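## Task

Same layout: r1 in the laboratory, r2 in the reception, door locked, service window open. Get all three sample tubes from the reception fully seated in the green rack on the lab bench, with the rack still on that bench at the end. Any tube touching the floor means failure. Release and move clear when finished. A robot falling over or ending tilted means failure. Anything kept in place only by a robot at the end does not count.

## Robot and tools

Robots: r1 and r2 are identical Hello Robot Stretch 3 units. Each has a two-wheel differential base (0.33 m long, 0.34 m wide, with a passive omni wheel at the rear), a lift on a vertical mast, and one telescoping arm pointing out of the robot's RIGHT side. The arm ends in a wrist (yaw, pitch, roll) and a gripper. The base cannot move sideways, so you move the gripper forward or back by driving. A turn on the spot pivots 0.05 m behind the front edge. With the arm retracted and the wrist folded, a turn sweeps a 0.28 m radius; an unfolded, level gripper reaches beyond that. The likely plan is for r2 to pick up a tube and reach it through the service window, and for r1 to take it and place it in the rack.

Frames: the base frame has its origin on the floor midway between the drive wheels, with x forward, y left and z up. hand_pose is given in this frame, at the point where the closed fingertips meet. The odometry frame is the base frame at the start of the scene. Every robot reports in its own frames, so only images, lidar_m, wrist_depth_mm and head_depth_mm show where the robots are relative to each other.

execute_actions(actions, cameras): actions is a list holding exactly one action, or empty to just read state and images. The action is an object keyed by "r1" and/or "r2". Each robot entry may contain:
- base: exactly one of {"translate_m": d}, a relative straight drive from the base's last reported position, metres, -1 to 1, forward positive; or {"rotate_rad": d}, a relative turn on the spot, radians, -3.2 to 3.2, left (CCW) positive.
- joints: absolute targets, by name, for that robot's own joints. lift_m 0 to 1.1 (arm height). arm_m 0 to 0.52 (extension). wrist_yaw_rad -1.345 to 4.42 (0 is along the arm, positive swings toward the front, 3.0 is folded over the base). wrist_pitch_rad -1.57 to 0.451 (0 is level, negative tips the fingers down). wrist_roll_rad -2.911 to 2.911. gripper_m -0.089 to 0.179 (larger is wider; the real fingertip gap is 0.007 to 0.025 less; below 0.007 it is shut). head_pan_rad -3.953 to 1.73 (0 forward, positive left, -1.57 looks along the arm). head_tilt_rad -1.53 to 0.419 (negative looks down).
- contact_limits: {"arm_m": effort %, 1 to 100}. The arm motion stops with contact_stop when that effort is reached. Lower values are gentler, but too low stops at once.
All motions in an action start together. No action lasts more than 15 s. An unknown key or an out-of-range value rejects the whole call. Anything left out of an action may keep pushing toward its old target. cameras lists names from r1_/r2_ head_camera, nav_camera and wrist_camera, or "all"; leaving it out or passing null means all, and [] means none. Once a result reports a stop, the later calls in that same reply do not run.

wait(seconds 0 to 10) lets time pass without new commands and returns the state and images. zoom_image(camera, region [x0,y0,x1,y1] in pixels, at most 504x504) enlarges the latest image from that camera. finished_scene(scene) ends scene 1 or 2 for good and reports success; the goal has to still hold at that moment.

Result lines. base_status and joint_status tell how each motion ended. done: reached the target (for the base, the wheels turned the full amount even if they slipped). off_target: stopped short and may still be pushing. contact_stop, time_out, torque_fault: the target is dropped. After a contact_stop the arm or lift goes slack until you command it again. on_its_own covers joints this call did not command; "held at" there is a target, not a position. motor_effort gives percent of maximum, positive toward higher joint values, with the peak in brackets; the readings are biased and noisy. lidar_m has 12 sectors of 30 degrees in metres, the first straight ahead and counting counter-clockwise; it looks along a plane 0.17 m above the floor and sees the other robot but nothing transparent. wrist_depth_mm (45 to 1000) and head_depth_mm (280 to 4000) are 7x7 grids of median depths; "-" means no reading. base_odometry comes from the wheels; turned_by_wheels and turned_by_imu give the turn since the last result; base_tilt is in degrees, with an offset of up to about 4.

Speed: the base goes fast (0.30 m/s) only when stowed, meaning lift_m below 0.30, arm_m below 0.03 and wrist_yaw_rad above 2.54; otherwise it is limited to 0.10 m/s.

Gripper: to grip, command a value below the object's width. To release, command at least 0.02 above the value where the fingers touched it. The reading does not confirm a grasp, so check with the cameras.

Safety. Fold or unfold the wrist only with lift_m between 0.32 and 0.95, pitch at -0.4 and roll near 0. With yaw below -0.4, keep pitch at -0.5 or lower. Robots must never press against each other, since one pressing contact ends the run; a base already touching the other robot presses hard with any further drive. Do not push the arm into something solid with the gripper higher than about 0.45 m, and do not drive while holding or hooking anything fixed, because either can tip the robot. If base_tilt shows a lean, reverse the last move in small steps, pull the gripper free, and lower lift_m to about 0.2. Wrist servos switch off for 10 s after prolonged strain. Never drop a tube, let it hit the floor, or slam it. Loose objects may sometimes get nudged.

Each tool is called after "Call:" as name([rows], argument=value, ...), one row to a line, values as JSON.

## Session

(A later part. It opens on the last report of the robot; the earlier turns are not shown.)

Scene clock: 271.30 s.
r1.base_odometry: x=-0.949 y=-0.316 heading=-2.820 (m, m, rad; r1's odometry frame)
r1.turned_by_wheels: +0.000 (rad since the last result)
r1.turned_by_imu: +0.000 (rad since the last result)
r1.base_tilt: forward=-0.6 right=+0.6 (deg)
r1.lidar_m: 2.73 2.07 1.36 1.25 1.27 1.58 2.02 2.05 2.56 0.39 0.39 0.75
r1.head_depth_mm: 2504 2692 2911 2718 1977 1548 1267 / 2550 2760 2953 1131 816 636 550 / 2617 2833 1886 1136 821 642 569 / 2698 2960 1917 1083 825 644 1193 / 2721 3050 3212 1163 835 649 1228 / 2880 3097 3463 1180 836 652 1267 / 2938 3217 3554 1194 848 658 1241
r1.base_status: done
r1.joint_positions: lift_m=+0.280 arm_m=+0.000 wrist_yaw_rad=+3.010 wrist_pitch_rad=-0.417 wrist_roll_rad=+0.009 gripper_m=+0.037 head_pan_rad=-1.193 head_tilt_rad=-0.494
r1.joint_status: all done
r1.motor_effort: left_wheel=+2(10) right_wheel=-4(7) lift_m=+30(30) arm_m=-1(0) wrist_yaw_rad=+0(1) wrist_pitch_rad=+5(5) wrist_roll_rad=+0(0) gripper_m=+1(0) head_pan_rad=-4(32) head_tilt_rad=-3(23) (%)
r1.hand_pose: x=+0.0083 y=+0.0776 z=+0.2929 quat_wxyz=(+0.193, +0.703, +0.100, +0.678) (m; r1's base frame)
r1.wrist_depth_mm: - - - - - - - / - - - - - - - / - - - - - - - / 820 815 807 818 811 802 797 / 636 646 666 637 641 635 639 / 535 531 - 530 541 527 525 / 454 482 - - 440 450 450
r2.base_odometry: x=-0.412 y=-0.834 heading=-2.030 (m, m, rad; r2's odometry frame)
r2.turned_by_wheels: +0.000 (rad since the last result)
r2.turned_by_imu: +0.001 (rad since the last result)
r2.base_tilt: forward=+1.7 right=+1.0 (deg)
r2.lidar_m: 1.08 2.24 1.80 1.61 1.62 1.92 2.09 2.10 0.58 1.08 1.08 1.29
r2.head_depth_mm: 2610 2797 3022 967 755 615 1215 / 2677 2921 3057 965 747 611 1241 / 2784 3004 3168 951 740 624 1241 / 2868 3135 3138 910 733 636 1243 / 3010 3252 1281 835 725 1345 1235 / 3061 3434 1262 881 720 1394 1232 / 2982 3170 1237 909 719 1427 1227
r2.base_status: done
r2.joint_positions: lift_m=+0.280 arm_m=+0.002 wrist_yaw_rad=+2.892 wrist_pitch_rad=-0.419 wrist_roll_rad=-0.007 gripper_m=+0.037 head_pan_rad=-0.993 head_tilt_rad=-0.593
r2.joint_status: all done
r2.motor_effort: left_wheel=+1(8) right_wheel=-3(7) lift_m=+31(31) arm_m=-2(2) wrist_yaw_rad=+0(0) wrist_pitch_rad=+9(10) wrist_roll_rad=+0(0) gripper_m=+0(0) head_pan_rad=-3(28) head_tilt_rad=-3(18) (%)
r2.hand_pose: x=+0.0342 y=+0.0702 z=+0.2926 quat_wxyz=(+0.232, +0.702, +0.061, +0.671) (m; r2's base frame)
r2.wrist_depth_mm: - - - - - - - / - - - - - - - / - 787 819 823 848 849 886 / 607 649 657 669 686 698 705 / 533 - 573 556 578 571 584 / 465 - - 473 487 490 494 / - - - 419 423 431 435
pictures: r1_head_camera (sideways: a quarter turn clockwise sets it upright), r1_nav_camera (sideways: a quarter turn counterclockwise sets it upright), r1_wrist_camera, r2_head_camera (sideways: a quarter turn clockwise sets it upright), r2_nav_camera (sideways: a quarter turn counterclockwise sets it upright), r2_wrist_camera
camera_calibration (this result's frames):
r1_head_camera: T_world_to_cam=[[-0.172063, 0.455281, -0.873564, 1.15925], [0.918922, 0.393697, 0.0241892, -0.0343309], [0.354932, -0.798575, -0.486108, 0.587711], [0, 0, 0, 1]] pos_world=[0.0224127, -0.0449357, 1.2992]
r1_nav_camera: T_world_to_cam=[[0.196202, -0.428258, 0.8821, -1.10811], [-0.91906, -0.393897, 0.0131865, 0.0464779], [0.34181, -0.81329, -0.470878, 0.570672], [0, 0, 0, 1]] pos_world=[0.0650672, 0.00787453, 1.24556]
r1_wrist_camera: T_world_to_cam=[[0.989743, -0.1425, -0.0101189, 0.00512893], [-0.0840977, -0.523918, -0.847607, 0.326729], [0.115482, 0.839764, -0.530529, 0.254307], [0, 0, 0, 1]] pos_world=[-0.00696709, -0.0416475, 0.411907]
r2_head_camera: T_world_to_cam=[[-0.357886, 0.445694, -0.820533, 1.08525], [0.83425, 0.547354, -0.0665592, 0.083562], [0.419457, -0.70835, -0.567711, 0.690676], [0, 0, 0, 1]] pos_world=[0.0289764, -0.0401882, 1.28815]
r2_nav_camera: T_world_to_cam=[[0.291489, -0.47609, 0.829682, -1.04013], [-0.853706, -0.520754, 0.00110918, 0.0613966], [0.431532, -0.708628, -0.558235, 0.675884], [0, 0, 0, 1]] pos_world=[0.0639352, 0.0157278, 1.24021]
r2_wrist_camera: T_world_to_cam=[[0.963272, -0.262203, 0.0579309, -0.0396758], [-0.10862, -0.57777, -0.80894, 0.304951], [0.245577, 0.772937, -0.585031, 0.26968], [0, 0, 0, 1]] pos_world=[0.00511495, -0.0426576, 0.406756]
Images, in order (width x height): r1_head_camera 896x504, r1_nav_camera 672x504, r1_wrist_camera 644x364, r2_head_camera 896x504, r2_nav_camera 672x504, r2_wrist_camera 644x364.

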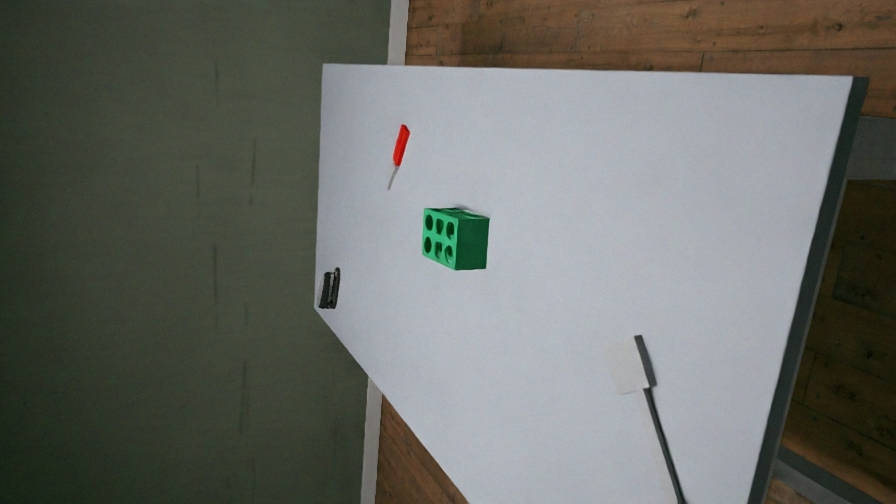

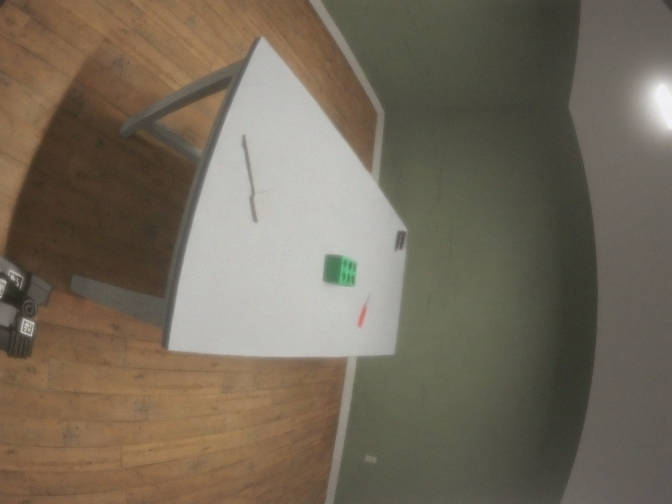

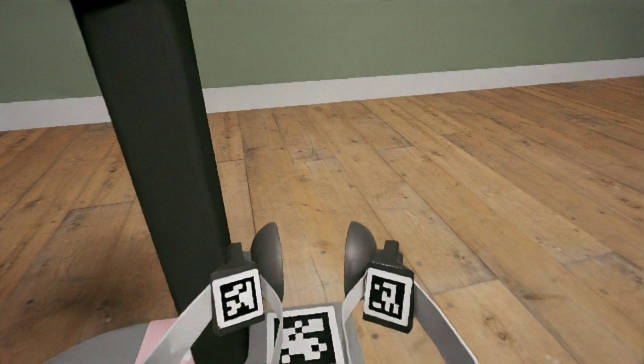

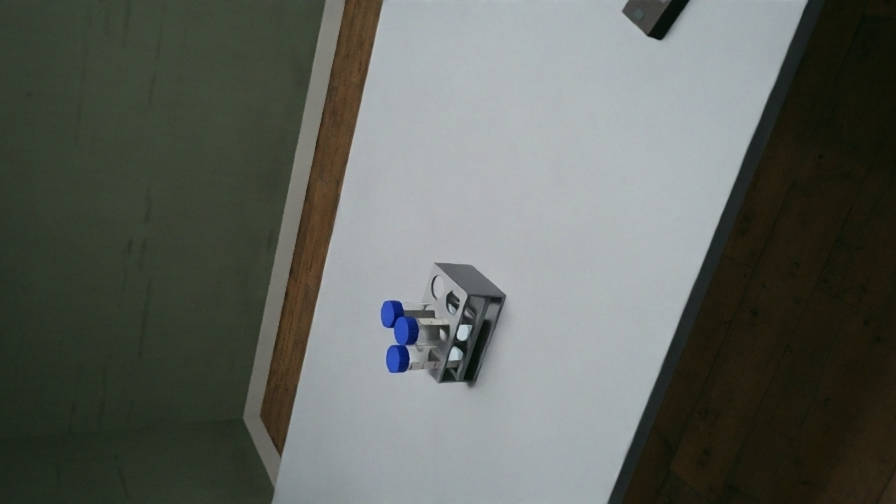

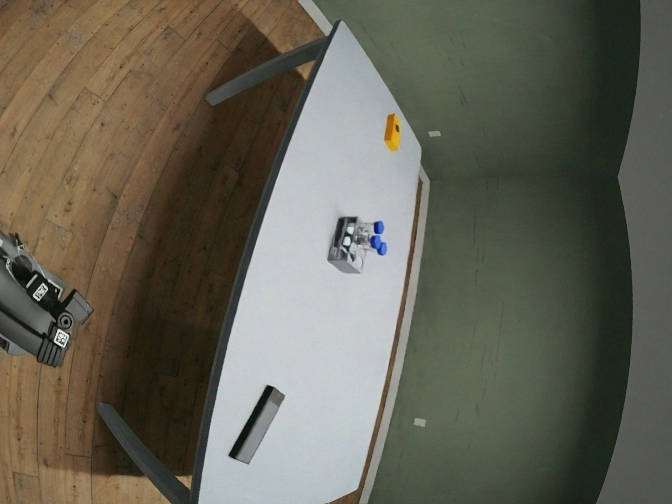

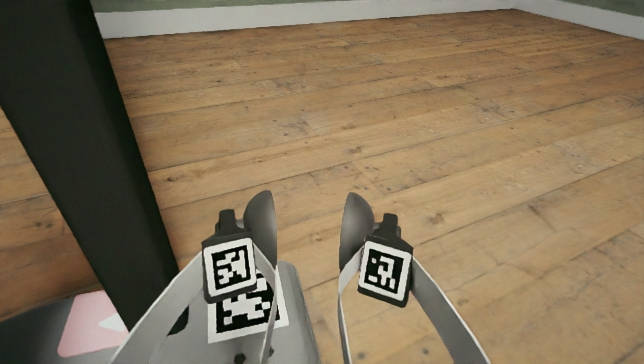

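Call:
execute_actions([
  {"r1": {"base": {"translate_m": 0.22}, "joints": {"lift_m": 0.50, "head_pan_rad": -1.57, "head_tilt_rad": -0.55}}, "r2": {"base": {"rotate_rad": 0.191}, "joints": {"lift_m": 0.50, "head_pan_rad": -1.57, "head_tilt_rad": -0.7}}},
], cameras=[])

Call:
execute_actions([
  {"r1": {"base": {"rotate_rad": 0.186}, "joints": {"lift_m": 0.83, "wrist_yaw_rad": 1.2}}, "r2": {"base": {"translate_m": 0.374}, "joints": {"lift_m": 0.81, "wrist_yaw_rad": 0.7}}},
], cameras=["r1_head_camera", "r2_head_camera"])

Scene clock: 384.83 s.
r1.base_odometry: x=-1.157 y=-0.386 heading=-2.820 (m, m, rad; r1's odometry frame)
r1.turned_by_wheels: +0.000 (rad since the last result)
r1.turned_by_imu: +0.000 (rad since the last result)
r1.base_tilt: forward=-0.6 right=+0.5 (deg)
r1.lidar_m: 2.51 2.11 1.40 1.28 1.30 1.63 2.24 2.27 0.40 0.42 0.71 0.56
r1.head_depth_mm: 2641 2965 3161 2489 1876 608 674 / 2619 2902 3188 2528 766 610 630 / 2614 2871 3191 1037 771 613 1156 / 2606 2844 1623 1048 779 617 552 / 2551 2780 1659 967 783 621 557 / 2548 2770 1679 1078 789 622 543 / 2506 2735 1593 1084 796 626 546
r1.base_status: done
r1.joint_positions: lift_m=+0.500 arm_m=+0.000 wrist_yaw_rad=+3.010 wrist_pitch_rad=-0.418 wrist_roll_rad=+0.009 gripper_m=+0.037 head_pan_rad=-1.563 head_tilt_rad=-0.543
r1.joint_status: all done
r1.motor_effort: left_wheel=+2(10) right_wheel=-3(7) lift_m=+35(36) arm_m=+0(0) wrist_yaw_rad=+0(1) wrist_pitch_rad=+5(5) wrist_roll_rad=+0(0) gripper_m=+0(1) head_pan_rad=-2(22) head_tilt_rad=-4(13) (%)
r1.hand_pose: x=+0.0083 y=+0.0776 z=+0.5127 quat_wxyz=(+0.193, +0.703, +0.100, +0.678) (m; r1's base frame)
r1.wrist_depth_mm: - - - - - - - / - - - - - - - / - - - - - - - / - - - - - - - / 990 992 - 976 981 977 968 / 820 812 - 805 809 820 810 / 700 693 685 686 682 687 683
r2.base_odometry: x=-0.412 y=-0.834 heading=-1.839 (m, m, rad; r2's odometry frame)
r2.turned_by_wheels: +0.191 (rad since the last result)
r2.turned_by_imu: +0.188 (rad since the last result)
r2.base_tilt: forward=+1.7 right=+1.0 (deg)
r2.lidar_m: 2.23 2.30 1.67 1.60 1.65 2.16 2.10 0.61 0.58 1.08 1.12 1.08
r2.head_depth_mm: 2682 3019 1103 841 673 1339 1144 / 2687 2999 1078 832 662 1354 1203 / 2675 3001 1068 827 671 1341 1190 / 2699 3004 1057 818 667 1337 1179 / 2717 3003 1048 809 662 1328 1175 / 2700 2983 1032 803 657 1319 1170 / 2698 2988 1021 795 652 1311 1167
r2.base_status: done
r2.joint_positions: lift_m=+0.500 arm_m=+0.002 wrist_yaw_rad=+2.892 wrist_pitch_rad=-0.419 wrist_roll_rad=-0.007 gripper_m=+0.037 head_pan_rad=-1.563 head_tilt_rad=-0.692
r2.joint_status: all done
r2.motor_effort: left_wheel=-1(5) right_wheel=+3(9) lift_m=+40(42) arm_m=-1(2) wrist_yaw_rad=+0(0) wrist_pitch_rad=+9(10) wrist_roll_rad=+0(0) gripper_m=-1(0) head_pan_rad=-2(25) head_tilt_rad=-3(10) (%)
r2.hand_pose: x=+0.0342 y=+0.0702 z=+0.5123 quat_wxyz=(+0.232, +0.702, +0.061, +0.671) (m; r2's base frame)
r2.wrist_depth_mm: - - - - - - - / - - - - - - - / - - - - - - - / 952 - - - - - - / 817 - 879 840 895 891 887 / 703 - 696 724 747 743 768 / 620 627 636 639 645 657 668
pictures: none
No camera images: the call's "cameras" was empty. Leave "cameras" out to get every camera's image.

Scene clock: 389.87 s.
r1.base_odometry: x=-1.157 y=-0.386 heading=-2.634 (m, m, rad; r1's odometry frame)
r1.turned_by_wheels: +0.186 (rad since the last result)
r1.turned_by_imu: +0.190 (rad since the last result)
r1.base_tilt: forward=-0.6 right=+0.5 (deg)
r1.lidar_m: 2.51 1.73 1.32 1.29 1.36 1.92 2.24 2.36 0.39 1.37 0.57 0.56
r1.head_depth_mm: 2525 2767 3002 2282 761 605 530 / 2537 2776 1585 1033 764 611 532 / 2555 2798 1613 994 771 614 547 / 2564 2836 1619 1009 777 617 1155 / 2611 2825 1651 1063 784 621 554 / 2617 2913 3144 1076 788 626 558 / 2654 2907 3286 1082 796 630 561
r1.base_status: done
r1.joint_positions: lift_m=+0.830 arm_m=+0.000 wrist_yaw_rad=+1.203 wrist_pitch_rad=-0.418 wrist_roll_rad=+0.009 gripper_m=+0.037 head_pan_rad=-1.563 head_tilt_rad=-0.543
r1.joint_status: all done
r1.motor_effort: left_wheel=-2(7) right_wheel=+2(7) lift_m=+36(33) arm_m=+0(1) wrist_yaw_rad=-2(3) wrist_pitch_rad=+5(5) wrist_roll_rad=+0(0) gripper_m=+1(0) head_pan_rad=-3(3) head_tilt_rad=-4(4) (%)
r1.hand_pose: x=+0.1880 y=-0.2258 z=+0.8426 quat_wxyz=(+0.652, +0.513, -0.490, +0.268) (m; r1's base frame)
r1.wrist_depth_mm: - - - - - - - / - - - - - - - / - - - - - 533 531 / - - - - 391 389 390 / - - - - 323 310 309 / - - - - 280 257 248 / - - - - - 227 218
r2.base_odometry: x=-0.511 y=-1.194 heading=-1.839 (m, m, rad; r2's odometry frame)
r2.turned_by_wheels: +0.000 (rad since the last result)
r2.turned_by_imu: +0.003 (rad since the last result)
r2.base_tilt: forward=+1.7 right=+1.0 (deg)
r2.lidar_m: 1.85 1.93 1.68 1.61 1.67 2.27 2.46 0.88 1.12 1.07 1.11 0.75
r2.head_depth_mm: 2701 3001 1095 839 681 1336 - / 2723 2991 1081 832 677 1344 - / 2704 3007 1067 800 668 1345 - / 2692 2981 1055 771 668 1335 - / 2700 3024 1047 785 663 1385 - / 2681 2963 1034 803 659 1294 1144 / 2720 2992 1022 796 652 1290 1163
r2.base_status: done
r2.joint_positions: lift_m=+0.810 arm_m=+0.002 wrist_yaw_rad=+0.703 wrist_pitch_rad=-0.419 wrist_roll_rad=-0.007 gripper_m=+0.037 head_pan_rad=-1.563 head_tilt_rad=-0.692
r2.joint_status: all done
r2.motor_effort: left_wheel=-2(3) right_wheel=+3(7) lift_m=+40(41) arm_m=-1(2) wrist_yaw_rad=-1(2) wrist_pitch_rad=+9(9) wrist_roll_rad=+0(0) gripper_m=-1(0) head_pan_rad=-3(4) head_tilt_rad=-3(3) (%)
r2.hand_pose: x=+0.1235 y=-0.3184 z=+0.8224 quat_wxyz=(+0.702, +0.376, -0.596, +0.101) (m; r2's base frame)
r2.wrist_depth_mm: - - 684 658 744 - - / - 458 465 478 497 500 489 / - 597 355 361 372 381 351 / - - - 296 293 301 306 / - - - - 251 249 253 / - - - - 230 217 216 / 933 951 959 966 993 221 191
pictures: r1_head_camera (sideways: a quarter turn clockwise sets it upright), r2_head_camera (sideways: a quarter turn clockwise sets it upright)
camera_calibration (this result's frames):
r1_head_camera: T_world_to_cam=[[0.00393351, 0.529374, -0.848379, 1.12533], [0.999116, 0.0334221, 0.0254872, -0.0365084], [0.0418469, -0.84773, -0.528775, 0.645135], [0, 0, 0, 1]] pos_world=[0.00505281, -0.0475999, 1.29677]
r2_head_camera: T_world_to_cam=[[-0.0614677, 0.646548, -0.760393, 1.00505], [0.997673, 0.0172853, -0.0659513, 0.0817652], [-0.0294971, -0.762677, -0.646106, 0.795399], [0, 0, 0, 1]] pos_world=[0.00366497, -0.0445921, 1.28353]
Images, in order (width x height): r1_head_camera 896x504, r2_head_camera 896x504.

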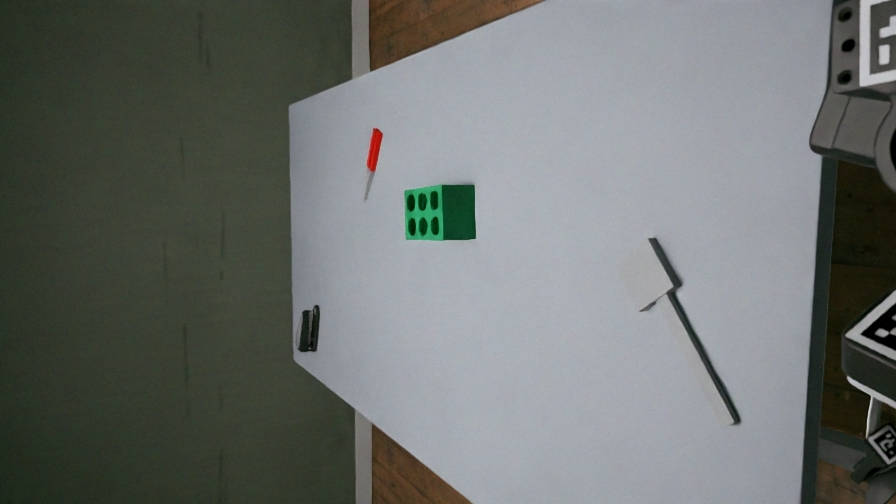

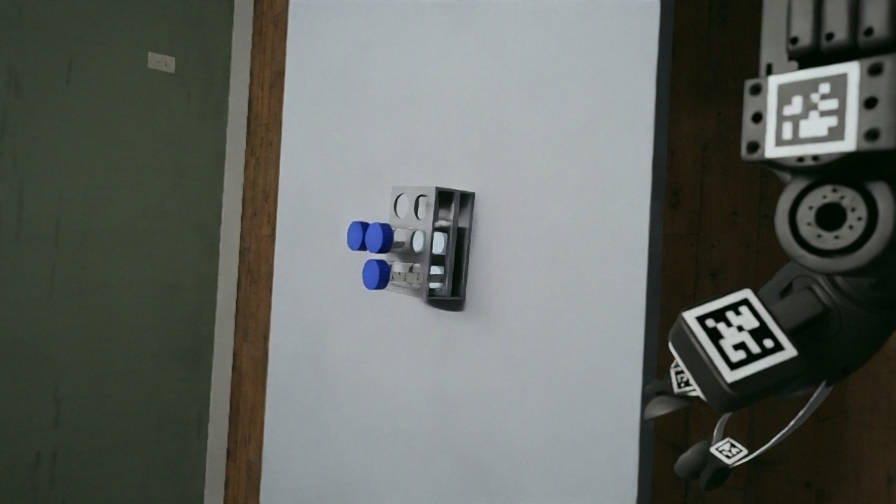

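Call:
execute_actions([
  {"r1": {"joints": {"arm_m": 0.27, "wrist_yaw_rad": 0.0, "gripper_m": 0.135}}, "r2": {"joints": {"arm_m": 0.245, "wrist_yaw_rad": 0.0, "gripper_m": 0.179}}},
], cameras=["r1_head_camera", "r2_head_camera", "r1_wrist_camera", "r2_wrist_camera"])

Scene clock: 408.43 s.
r1.base_odometry: x=-1.157 y=-0.386 heading=-2.634 (m, m, rad; r1's odometry frame)
r1.turned_by_wheels: +0.000 (rad since the last result)
r1.turned_by_imu: +0.000 (rad since the last result)
r1.base_tilt: forward=-0.6 right=+0.5 (deg)
r1.lidar_m: 2.51 1.73 1.31 1.29 1.36 1.92 2.24 2.37 0.39 1.38 0.57 0.56
r1.head_depth_mm: 2502 2750 3075 2358 - 576 544 / 2539 2774 1582 1114 691 608 546 / 2545 2793 1598 1057 - 613 549 / 2546 2838 1623 1002 749 619 1164 / 2619 2833 1656 1062 784 618 1169 / 2611 2875 3142 1071 788 624 1171 / 2648 2874 3299 1081 796 628 1041
r1.base_status: not commanded
r1.joint_positions: lift_m=+0.830 arm_m=+0.270 wrist_yaw_rad=+0.002 wrist_pitch_rad=-0.418 wrist_roll_rad=+0.009 gripper_m=+0.135 head_pan_rad=-1.563 head_tilt_rad=-0.544
r1.joint_status: all done
r1.motor_effort: left_wheel=-2(2) right_wheel=+2(2) lift_m=+36(36) arm_m=+4(5) wrist_yaw_rad=-1(3) wrist_pitch_rad=+5(5) wrist_roll_rad=+0(0) gripper_m=+3(83) head_pan_rad=-2(3) head_tilt_rad=-3(3) (%)
r1.hand_pose: x=-0.0212 y=-0.6391 z=+0.8426 quat_wxyz=(+0.689, +0.147, -0.694, -0.147) (m; r1's base frame)
r1.wrist_depth_mm: - - - - - - - / - - 842 828 815 - - / 560 537 534 398 528 - - / 395 395 391 383 389 389 - / 312 309 311 309 307 313 308 / 259 - 257 256 254 262 253 / 226 213 218 218 217 211 216
r2.base_odometry: x=-0.511 y=-1.194 heading=-1.839 (m, m, rad; r2's odometry frame)
r2.turned_by_wheels: +0.000 (rad since the last result)
r2.turned_by_imu: +0.001 (rad since the last result)
r2.base_tilt: forward=+1.7 right=+1.0 (deg)
r2.lidar_m: 1.85 1.92 1.68 1.61 1.67 2.28 2.47 0.88 1.12 1.07 1.11 0.75
r2.head_depth_mm: 2712 2987 1093 854 720 - - / 2713 2982 1082 - - 1334 1189 / 2702 3013 1072 - 636 1351 1188 / 2681 3004 1059 768 646 1337 1184 / 2706 3016 1044 786 660 1325 1180 / 2689 2987 1032 799 657 1338 1171 / 2710 2997 1018 795 651 1314 1163
r2.base_status: not commanded
r2.joint_positions: lift_m=+0.810 arm_m=+0.245 wrist_yaw_rad=+0.002 wrist_pitch_rad=-0.419 wrist_roll_rad=-0.007 gripper_m=+0.179 head_pan_rad=-1.563 head_tilt_rad=-0.692
r2.joint_status: all done
r2.motor_effort: left_wheel=-2(2) right_wheel=+3(3) lift_m=+40(40) arm_m=+5(5) wrist_yaw_rad=-1(3) wrist_pitch_rad=+9(9) wrist_roll_rad=+0(0) gripper_m=+0(83) head_pan_rad=-3(3) head_tilt_rad=-2(3) (%)
r2.hand_pose: x=-0.0212 y=-0.6139 z=+0.8224 quat_wxyz=(+0.695, +0.148, -0.689, -0.146) (m; r2's base frame)
r2.wrist_depth_mm: - - - - - - - / 436 449 158 159 485 507 529 / 336 343 317 238 370 379 386 / 274 278 189 208 264 298 306 / - 234 210 211 231 252 255 / - 201 205 207 210 211 216 / 176 177 179 181 184 186 183
pictures: r1_head_camera (sideways: a quarter turn clockwise sets it upright), r1_wrist_camera, r2_head_camera (sideways: a quarter turn clockwise sets it upright), r2_wrist_camera
camera_calibration (this result's frames):
r1_head_camera: T_world_to_cam=[[0.00402242, 0.529383, -0.848374, 1.12532], [0.999122, 0.0332539, 0.0254875, -0.0365088], [0.0417043, -0.847731, -0.528784, 0.645148], [0, 0, 0, 1]] pos_world=[0.0050448, -0.0475997, 1.29677]
r1_wrist_camera: T_world_to_cam=[[-0.999905, 0.00938249, -0.0101127, -0.00732172], [0.0135514, 0.530952, -0.847294, 1.09064], [-0.00258035, -0.84735, -0.531029, 0.0708551], [0, 0, 0, 1]] pos_world=[-0.0219179, -0.51897, 0.961645]
r2_head_camera: T_world_to_cam=[[-0.0613495, 0.64656, -0.760393, 1.00505], [0.997676, 0.0171028, -0.0659513, 0.0817652], [-0.0296366, -0.762672, -0.646106, 0.7954], [0, 0, 0, 1]] pos_world=[0.00365681, -0.0445917, 1.28353]
r2_wrist_camera: T_world_to_cam=[[-0.998221, 0.0141477, 0.0579224, -0.0682203], [-0.0386497, 0.586182, -0.809257, 1.0486], [-0.0454022, -0.810056, -0.584592, 0.143654], [0, 0, 0, 1]] pos_world=[-0.0210485, -0.497339, 0.93652]
Images, in order (width x height): r1_head_camera 896x504, r1_wrist_camera 644x364, r2_head_camera 896x504, r2_wrist_camera 644x364.

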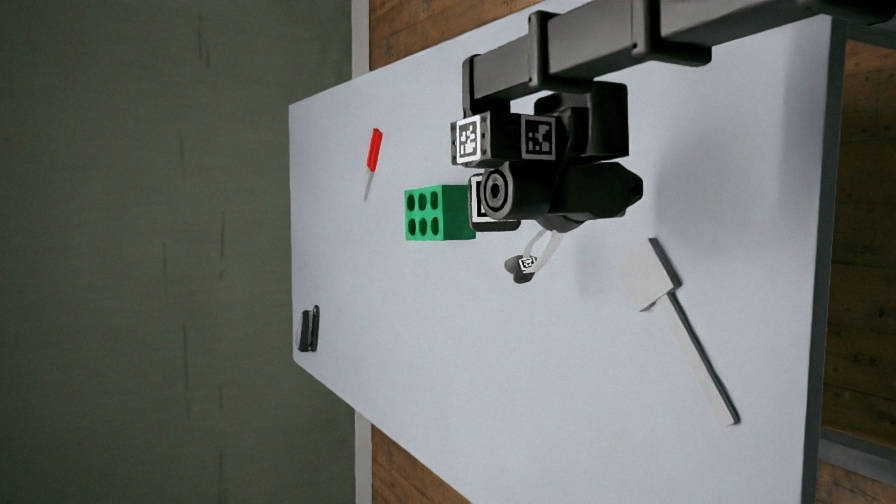

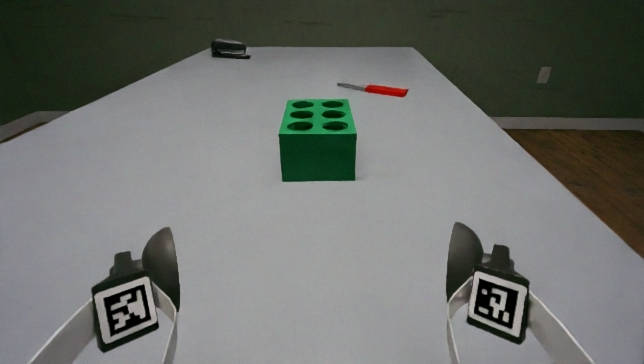

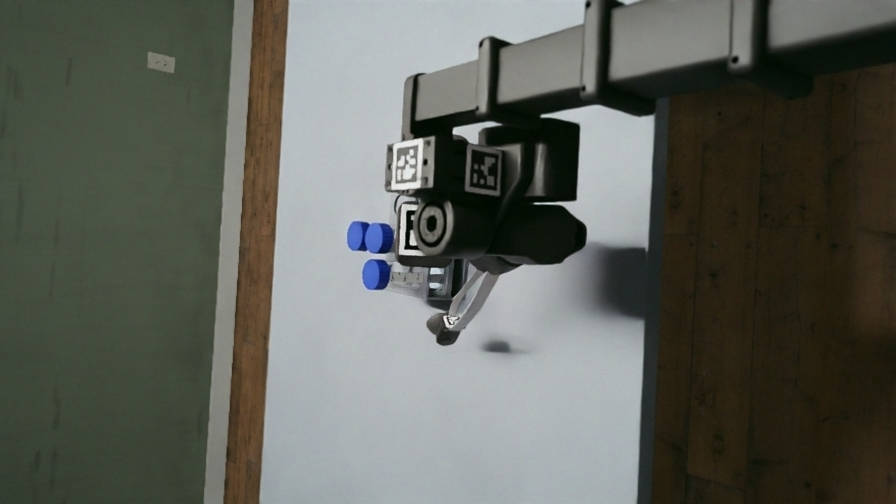

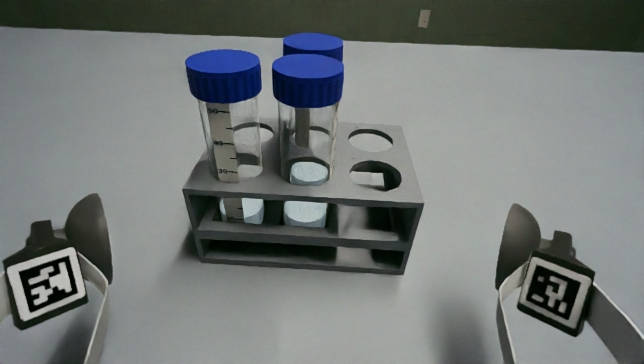

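Call:
execute_actions([
  {"r1": {"joints": {"arm_m": 0.51, "lift_m": 0.785}}, "r2": {"joints": {"arm_m": 0.335, "lift_m": 0.785}}},
], cameras=["r1_head_camera", "r2_head_camera", "r1_wrist_camera", "r2_wrist_camera"])

Scene clock: 418.73 s.
r1.base_odometry: x=-1.157 y=-0.386 heading=-2.634 (m, m, rad; r1's odometry frame)
r1.turned_by_wheels: +0.000 (rad since the last result)
r1.turned_by_imu: +0.000 (rad since the last result)
r1.base_tilt: forward=-0.6 right=+0.5 (deg)
r1.lidar_m: 2.51 1.72 1.31 1.29 1.36 1.92 2.24 2.37 0.39 1.37 0.57 0.56
r1.head_depth_mm: 2543 2766 3047 2242 788 - 631 / 2566 2795 1584 1079 738 610 546 / 2539 2804 1612 - 769 613 550 / 2563 2856 1616 1002 779 614 593 / 2599 2905 1652 1061 784 621 1169 / 2603 2895 3082 1064 787 624 1179 / 2656 2944 3262 1081 796 626 1037
r1.base_status: not commanded
r1.joint_positions: lift_m=+0.785 arm_m=+0.510 wrist_yaw_rad=+0.001 wrist_pitch_rad=-0.418 wrist_roll_rad=+0.009 gripper_m=+0.135 head_pan_rad=-1.563 head_tilt_rad=-0.544
r1.joint_status: all done
r1.motor_effort: left_wheel=-2(2) right_wheel=+3(2) lift_m=+30(32) arm_m=+5(4) wrist_yaw_rad=-1(1) wrist_pitch_rad=+5(5) wrist_roll_rad=+0(0) gripper_m=+1(0) head_pan_rad=-2(2) head_tilt_rad=-3(4) (%)
r1.hand_pose: x=-0.0212 y=-0.8791 z=+0.7978 quat_wxyz=(+0.689, +0.147, -0.694, -0.147) (m; r1's base frame)
r1.wrist_depth_mm: - - - - - - - / - 653 645 642 634 - - / 418 416 410 409 406 405 - / 307 305 274 198 285 298 297 / 240 239 204 152 219 241 236 / 199 - 143 140 147 202 196 / - 164 159 158 163 162 167
r2.base_odometry: x=-0.511 y=-1.194 heading=-1.839 (m, m, rad; r2's odometry frame)
r2.turned_by_wheels: +0.000 (rad since the last result)
r2.turned_by_imu: +0.001 (rad since the last result)
r2.base_tilt: forward=+1.7 right=+1.1 (deg)
r2.lidar_m: 1.85 1.92 1.68 1.61 1.67 2.28 2.46 0.88 1.12 1.07 1.11 0.75
r2.head_depth_mm: 2702 2969 1093 838 701 - - / 2676 2976 1088 - - 1330 1185 / 2671 2991 1115 - 669 1344 1195 / 2687 3013 1065 769 666 1333 1181 / 2691 3019 1045 786 659 1333 1179 / 2686 3010 1029 804 658 1324 1170 / 2714 3015 1021 796 651 1321 1166
r2.base_status: not commanded
r2.joint_positions: lift_m=+0.785 arm_m=+0.335 wrist_yaw_rad=+0.002 wrist_pitch_rad=-0.419 wrist_roll_rad=-0.007 gripper_m=+0.179 head_pan_rad=-1.563 head_tilt_rad=-0.692
r2.joint_status: all done
r2.motor_effort: left_wheel=-2(2) right_wheel=+3(3) lift_m=+30(34) arm_m=+5(6) wrist_yaw_rad=-1(1) wrist_pitch_rad=+9(9) wrist_roll_rad=+0(0) gripper_m=+0(0) head_pan_rad=-3(2) head_tilt_rad=-3(3) (%)
r2.hand_pose: x=-0.0212 y=-0.7039 z=+0.7977 quat_wxyz=(+0.695, +0.148, -0.689, -0.146) (m; r2's base frame)
r2.wrist_depth_mm: - - - 120 - - - / 366 81 86 81 422 433 445 / 291 89 172 84 314 322 330 / 235 153 147 151 166 257 263 / - 115 131 159 157 214 219 / - 124 132 114 112 113 189 / 150 145 143 131 130 156 157
pictures: r1_head_camera (sideways: a quarter turn clockwise sets it upright), r1_wrist_camera, r2_head_camera (sideways: a quarter turn clockwise sets it upright), r2_wrist_camera
camera_calibration (this result's frames):
r1_head_camera: T_world_to_cam=[[0.00402888, 0.529387, -0.848371, 1.12532], [0.999122, 0.0332414, 0.0254876, -0.036509], [0.0416939, -0.847729, -0.528789, 0.645154], [0, 0, 0, 1]] pos_world=[0.00504422, -0.0475997, 1.29677]
r1_wrist_camera: T_world_to_cam=[[-0.999904, 0.00951269, -0.0101128, -0.00543758], [0.0136205, 0.53095, -0.847294, 1.18012], [-0.00269067, -0.84735, -0.531029, -0.156292], [0, 0, 0, 1]] pos_world=[-0.0219315, -0.758967, 0.916857]
r2_head_camera: T_world_to_cam=[[-0.0613492, 0.64656, -0.760393, 1.00505], [0.997676, 0.0171024, -0.0659513, 0.0817652], [-0.029637, -0.762672, -0.646106, 0.7954], [0, 0, 0, 1]] pos_world=[0.00365679, -0.0445917, 1.28353]
r2_wrist_camera: T_world_to_cam=[[-0.998221, 0.0141689, 0.0579222, -0.0655068], [-0.0386381, 0.586167, -0.809269, 1.08138], [-0.0454185, -0.810067, -0.584576, 0.0563048], [0, 0, 0, 1]] pos_world=[-0.0210507, -0.587327, 0.911832]
Images, in order (width x height): r1_head_camera 896x504, r1_wrist_camera 644x364, r2_head_camera 896x504, r2_wrist_camera 644x364.

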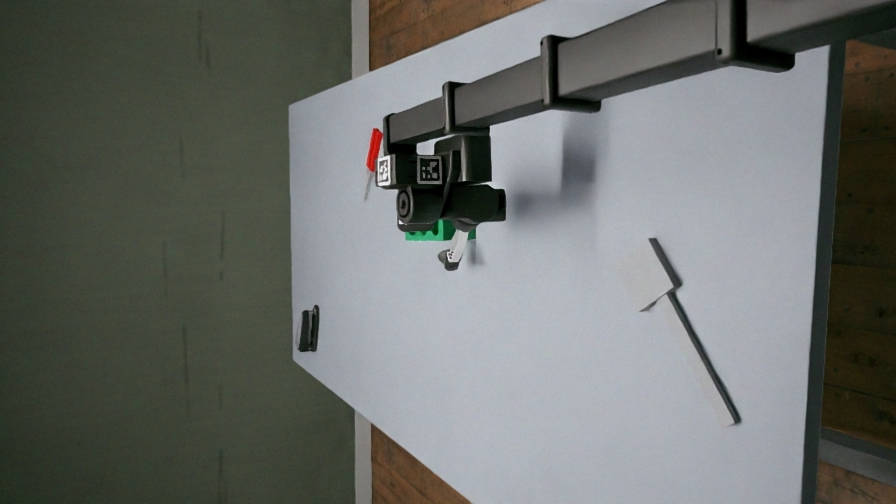

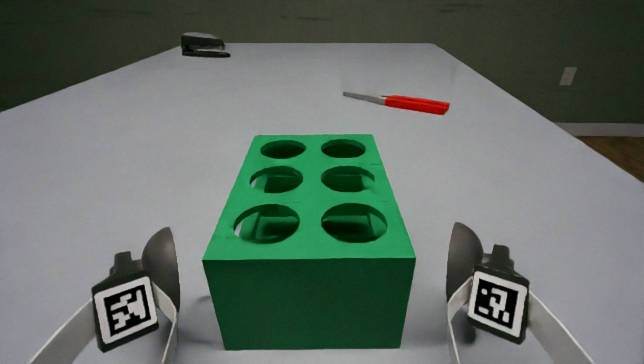

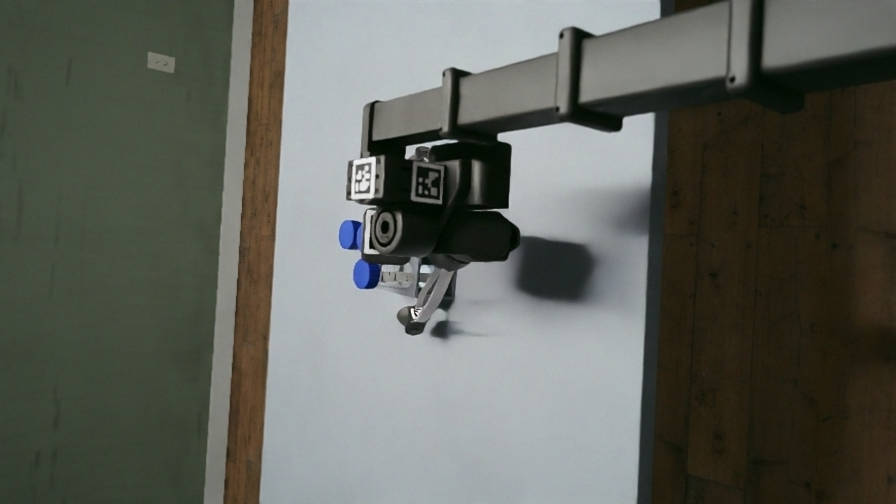

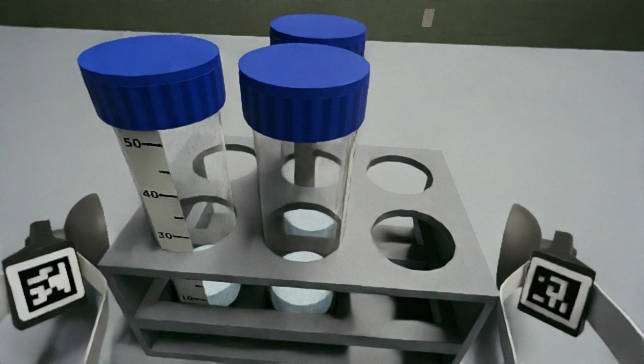

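Call:
execute_actions([
  {"r1": {"joints": {"arm_m": 0.52, "gripper_m": 0.04}}, "r2": {"joints": {"gripper_m": 0.095}}},
], cameras=["r1_wrist_camera", "r2_wrist_camera", "r2_head_camera"])

Scene clock: 424.30 s.
r1.base_odometry: x=-1.157 y=-0.386 heading=-2.634 (m, m, rad; r1's odometry frame)
r1.turned_by_wheels: +0.000 (rad since the last result)
r1.turned_by_imu: +0.000 (rad since the last result)
r1.base_tilt: forward=-0.6 right=+0.5 (deg)
r1.lidar_m: 2.50 1.73 1.32 1.29 1.36 1.92 2.24 2.37 0.39 1.37 0.57 0.56
r1.head_depth_mm: 2479 2763 3055 2260 786 - 632 / 2535 2748 1578 1082 742 608 546 / 2551 2815 1591 - 772 610 549 / 2563 2836 1627 1002 773 615 591 / 2586 2864 1654 1061 779 621 1169 / 2597 2904 3106 1069 788 625 1182 / 2627 2905 3261 1085 793 629 1040
r1.base_status: not commanded
r1.joint_positions: lift_m=+0.785 arm_m=+0.520 wrist_yaw_rad=+0.001 wrist_pitch_rad=-0.409 wrist_roll_rad=+0.009 gripper_m=+0.041 head_pan_rad=-1.563 head_tilt_rad=-0.544
r1.joint_status: all done
r1.motor_effort: left_wheel=-2(2) right_wheel=+2(2) lift_m=+30(29) arm_m=+4(6) wrist_yaw_rad=-1(1) wrist_pitch_rad=+2(5) wrist_roll_rad=+0(0) gripper_m=-23(96) head_pan_rad=-3(2) head_tilt_rad=-4(3) (%)
r1.hand_pose: x=-0.0212 y=-0.8901 z=+0.7998 quat_wxyz=(+0.690, +0.144, -0.695, -0.144) (m; r1's base frame)
r1.wrist_depth_mm: - - - - - - - / - 675 680 665 666 - - / 428 424 425 424 419 419 - / 312 309 280 199 291 306 304 / 245 244 174 161 193 241 239 / 202 201 132 132 133 200 198 / 172 166 151 148 158 169 169
r2.base_odometry: x=-0.511 y=-1.194 heading=-1.839 (m, m, rad; r2's odometry frame)
r2.turned_by_wheels: +0.000 (rad since the last result)
r2.turned_by_imu: +0.001 (rad since the last result)
r2.base_tilt: forward=+1.7 right=+1.0 (deg)
r2.lidar_m: 1.85 1.93 1.68 1.61 1.67 2.28 2.47 0.88 1.11 1.07 1.12 0.75
r2.head_depth_mm: 2697 2990 1097 841 701 - - / 2680 2995 1092 - - 1322 1185 / 2706 3012 1112 - 670 1349 1185 / 2679 3038 1063 770 667 1335 1190 / 2705 3021 1043 789 662 1329 1180 / 2691 2966 1030 803 656 1319 1170 / 2698 2985 1019 796 651 1311 1167
r2.base_status: not commanded
r2.joint_positions: lift_m=+0.785 arm_m=+0.335 wrist_yaw_rad=+0.001 wrist_pitch_rad=-0.417 wrist_roll_rad=-0.007 gripper_m=+0.096 head_pan_rad=-1.563 head_tilt_rad=-0.692
r2.joint_status: all done
r2.motor_effort: left_wheel=-2(2) right_wheel=+3(3) lift_m=+30(30) arm_m=+5(5) wrist_yaw_rad=-1(1) wrist_pitch_rad=+9(9) wrist_roll_rad=+0(0) gripper_m=-23(97) head_pan_rad=-3(2) head_tilt_rad=-3(3) (%)
r2.hand_pose: x=-0.0212 y=-0.7041 z=+0.7981 quat_wxyz=(+0.695, +0.148, -0.689, -0.146) (m; r2's base frame)
r2.wrist_depth_mm: - - - 123 - - - / 375 89 91 88 423 440 452 / 291 267 183 171 317 324 333 / 236 149 153 150 166 258 263 / 205 122 123 134 158 223 219 / - 140 138 139 115 116 187 / 151 152 150 147 132 159 162
pictures: r1_wrist_camera, r2_head_camera (sideways: a quarter turn clockwise sets it upright), r2_wrist_camera
camera_calibration (this result's frames):
r1_wrist_camera: T_world_to_cam=[[-0.999903, 0.00942633, -0.0102091, -0.00531182], [0.0136337, 0.523632, -0.851836, 1.18471], [-0.00268388, -0.851893, -0.52371, -0.174464], [0, 0, 0, 1]] pos_world=[-0.0219315, -0.768926, 0.917755]
r2_head_camera: T_world_to_cam=[[-0.0613493, 0.64656, -0.760393, 1.00505], [0.997676, 0.0171026, -0.0659513, 0.0817652], [-0.0296368, -0.762672, -0.646106, 0.7954], [0, 0, 0, 1]] pos_world=[0.0036568, -0.0445917, 1.28353]
r2_wrist_camera: T_world_to_cam=[[-0.998218, 0.0144956, 0.057881, -0.0653122], [-0.0384886, 0.584832, -0.810241, 1.08164], [-0.0455955, -0.811025, -0.583232, 0.0545896], [0, 0, 0, 1]] pos_world=[-0.0210758, -0.587359, 0.912011]
Images, in order (width x height): r1_wrist_camera 644x364, r2_head_camera 896x504, r2_wrist_camera 644x364.

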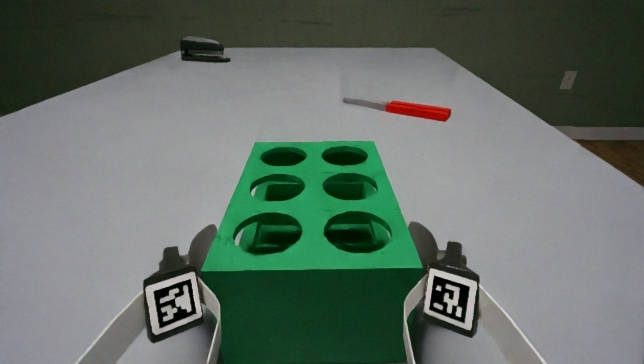

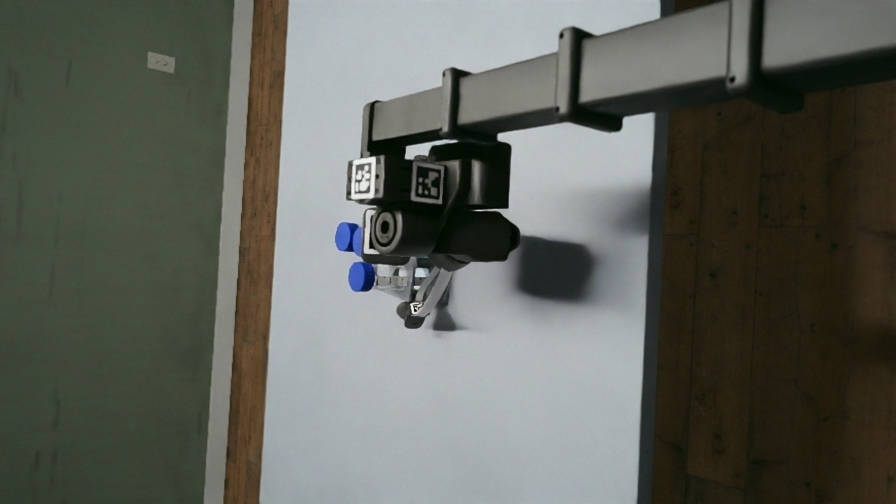

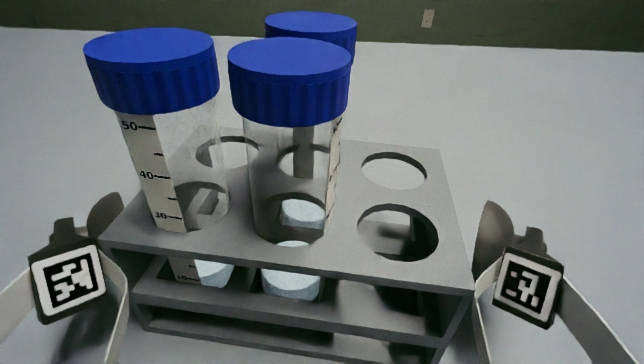

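Call:
execute_actions([
  {"r1": {"base": {"translate_m": -0.06}, "joints": {"arm_m": 0.04, "head_tilt_rad": -0.9}}, "r2": {"base": {"translate_m": -0.67}, "joints": {"arm_m": 0.47, "head_tilt_rad": -0.6}}},
], cameras=["r1_head_camera", "r2_head_camera", "r1_wrist_camera", "r2_wrist_camera"])

Scene clock: 447.77 s.
r1.base_odometry: x=-1.105 y=-0.357 heading=-2.634 (m, m, rad; r1's odometry frame)
r1.turned_by_wheels: +0.000 (rad since the last result)
r1.turned_by_imu: +0.000 (rad since the last result)
r1.base_tilt: forward=-0.6 right=+0.4 (deg)
r1.lidar_m: 2.57 1.73 1.32 1.29 1.37 1.93 2.18 2.31 0.37 1.56 0.66 0.60
r1.head_depth_mm: 2644 2475 1925 675 - - 1091 / 1505 1007 801 666 - - 1112 / 1367 1016 806 624 - 1171 1130 / 1392 1029 813 664 1348 1242 1119 / 1415 1039 823 681 1357 1254 1109 / 1415 1051 825 680 1362 1261 1114 / 2723 1060 837 692 1209 1207 1120
r1.base_status: done
r1.joint_positions: lift_m=+0.785 arm_m=+0.040 wrist_yaw_rad=+0.001 wrist_pitch_rad=-0.409 wrist_roll_rad=+0.009 gripper_m=+0.047 head_pan_rad=-1.563 head_tilt_rad=-0.889
r1.joint_status: all done
r1.on_its_own: gripper_m is held at +0.046, not at your +0.040, by its stall guard, which is not easing now
r1.motor_effort: left_wheel=-2(4) right_wheel=+2(5) lift_m=+30(30) arm_m=-3(4) wrist_yaw_rad=-1(1) wrist_pitch_rad=+2(2) wrist_roll_rad=+0(0) gripper_m=-18(19) head_pan_rad=-3(2) head_tilt_rad=-6(31) (%)
r1.hand_pose: x=-0.0212 y=-0.4108 z=+0.7998 quat_wxyz=(+0.690, +0.144, -0.695, -0.144) (m; r1's base frame)
r1.wrist_depth_mm: - - - - - - - / - 699 694 677 758 - - / 437 436 431 427 426 - - / 316 315 298 200 295 309 - / 237 238 188 162 195 244 - / 204 204 132 132 133 201 200 / 173 168 150 147 162 171 170
r2.base_odometry: x=-0.333 y=-0.548 heading=-1.839 (m, m, rad; r2's odometry frame)
r2.turned_by_wheels: +0.000 (rad since the last result)
r2.turned_by_imu: +0.000 (rad since the last result)
r2.base_tilt: forward=+1.6 right=+1.1 (deg)
r2.lidar_m: 2.53 2.30 1.67 1.58 1.65 1.84 1.79 1.86 0.44 0.44 1.11 1.36
r2.head_depth_mm: 2671 2966 3144 2296 1829 1523 - / 2676 2926 3130 2382 - 637 1223 / 2643 2907 3121 858 730 633 822 / 2661 2968 3058 854 725 628 1230 / 2672 2925 2956 907 717 623 1230 / 2689 2961 2981 904 715 635 1208 / 2691 2959 2911 889 677 632 1213
r2.base_status: done
r2.joint_positions: lift_m=+0.785 arm_m=+0.470 wrist_yaw_rad=+0.001 wrist_pitch_rad=-0.415 wrist_roll_rad=-0.006 gripper_m=+0.102 head_pan_rad=-1.563 head_tilt_rad=-0.606
r2.joint_status: all done
r2.on_its_own: gripper_m is held at +0.101, not at your +0.095, by its stall guard, which is not easing now
r2.motor_effort: left_wheel=-1(4) right_wheel=+2(3) lift_m=+30(30) arm_m=+5(5) wrist_yaw_rad=-1(0) wrist_pitch_rad=+8(8) wrist_roll_rad=-1(1) gripper_m=-20(20) head_pan_rad=-3(2) head_tilt_rad=+2(11) (%)
r2.hand_pose: x=-0.0212 y=-0.8393 z=+0.7984 quat_wxyz=(+0.694, +0.147, -0.689, -0.145) (m; r2's base frame)
r2.wrist_depth_mm: - - - 123 - - - / 373 89 92 88 - - - / 292 164 183 172 318 - - / 236 161 153 150 167 - - / 204 121 123 134 158 229 - / - 140 138 139 116 116 - / 151 152 149 147 133 159 934
pictures: r1_head_camera (sideways: a quarter turn clockwise sets it upright), r1_wrist_camera, r2_head_camera (sideways: a quarter turn clockwise sets it upright), r2_wrist_camera
camera_calibration (this result's frames):
r1_head_camera: T_world_to_cam=[[0.00212453, 0.785367, -0.619027, 0.826417], [0.999202, 0.0230229, 0.0326387, -0.0458063], [0.0398851, -0.618602, -0.784691, 0.978024], [0, 0, 0, 1]] pos_world=[0.00500533, -0.0429777, 1.28052]
r1_wrist_camera: T_world_to_cam=[[-0.999902, 0.00954821, -0.0102136, -0.00980421], [0.0137004, 0.52335, -0.852008, 0.933783], [-0.00278988, -0.852065, -0.523429, 0.23365], [0, 0, 0, 1]] pos_world=[-0.0219446, -0.289516, 0.91779]
r2_head_camera: T_world_to_cam=[[-0.0608251, 0.579222, -0.812897, 1.07349], [0.99772, 0.011423, -0.0665152, 0.0825064], [-0.0292414, -0.81509, -0.578597, 0.707575], [0, 0, 0, 1]] pos_world=[0.00366712, -0.0459922, 1.28752]
r2_wrist_camera: T_world_to_cam=[[-0.998255, 0.0148925, 0.057143, -0.0624489], [-0.0377249, 0.583636, -0.811139, 1.16071], [-0.0454306, -0.811879, -0.582056, -0.0565135], [0, 0, 0, 1]] pos_world=[-0.0211197, -0.722384, 0.912171]
Images, in order (width x height): r1_head_camera 896x504, r1_wrist_camera 644x364, r2_head_camera 896x504, r2_wrist_camera 644x364.

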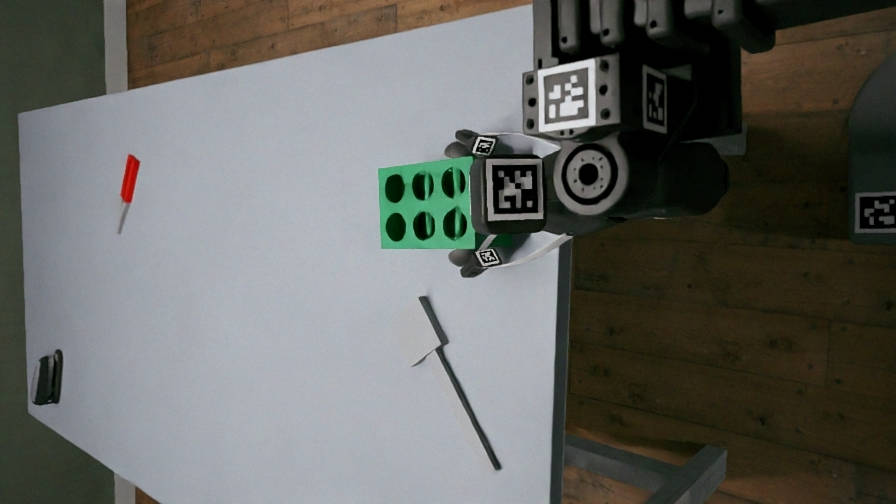

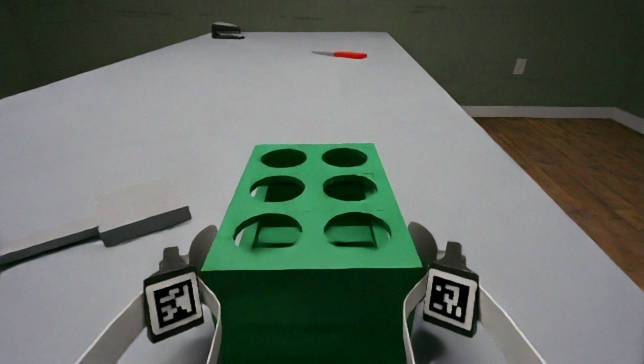

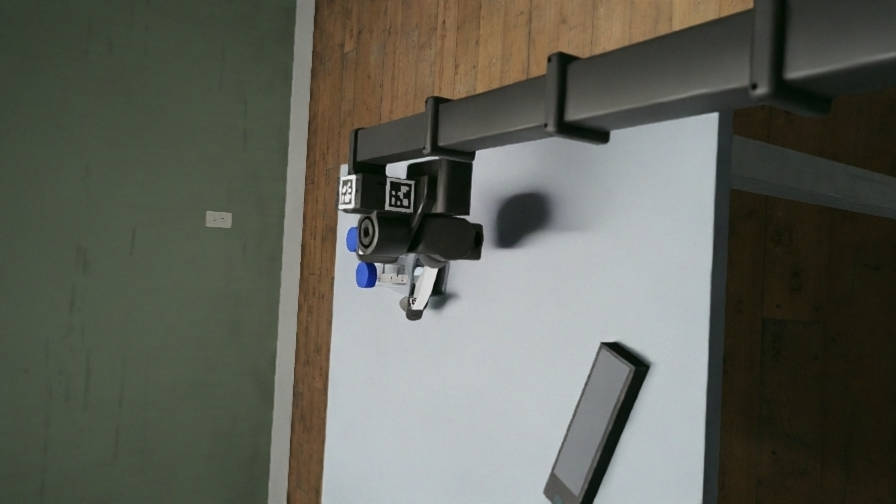

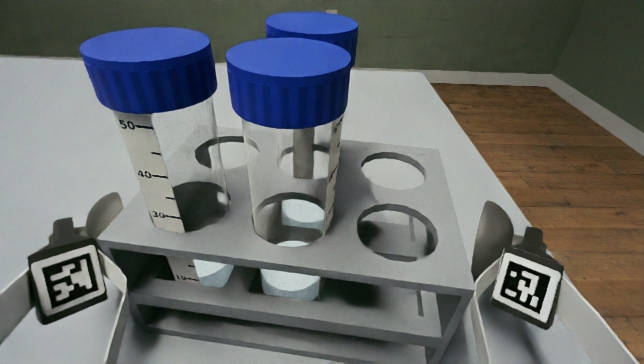

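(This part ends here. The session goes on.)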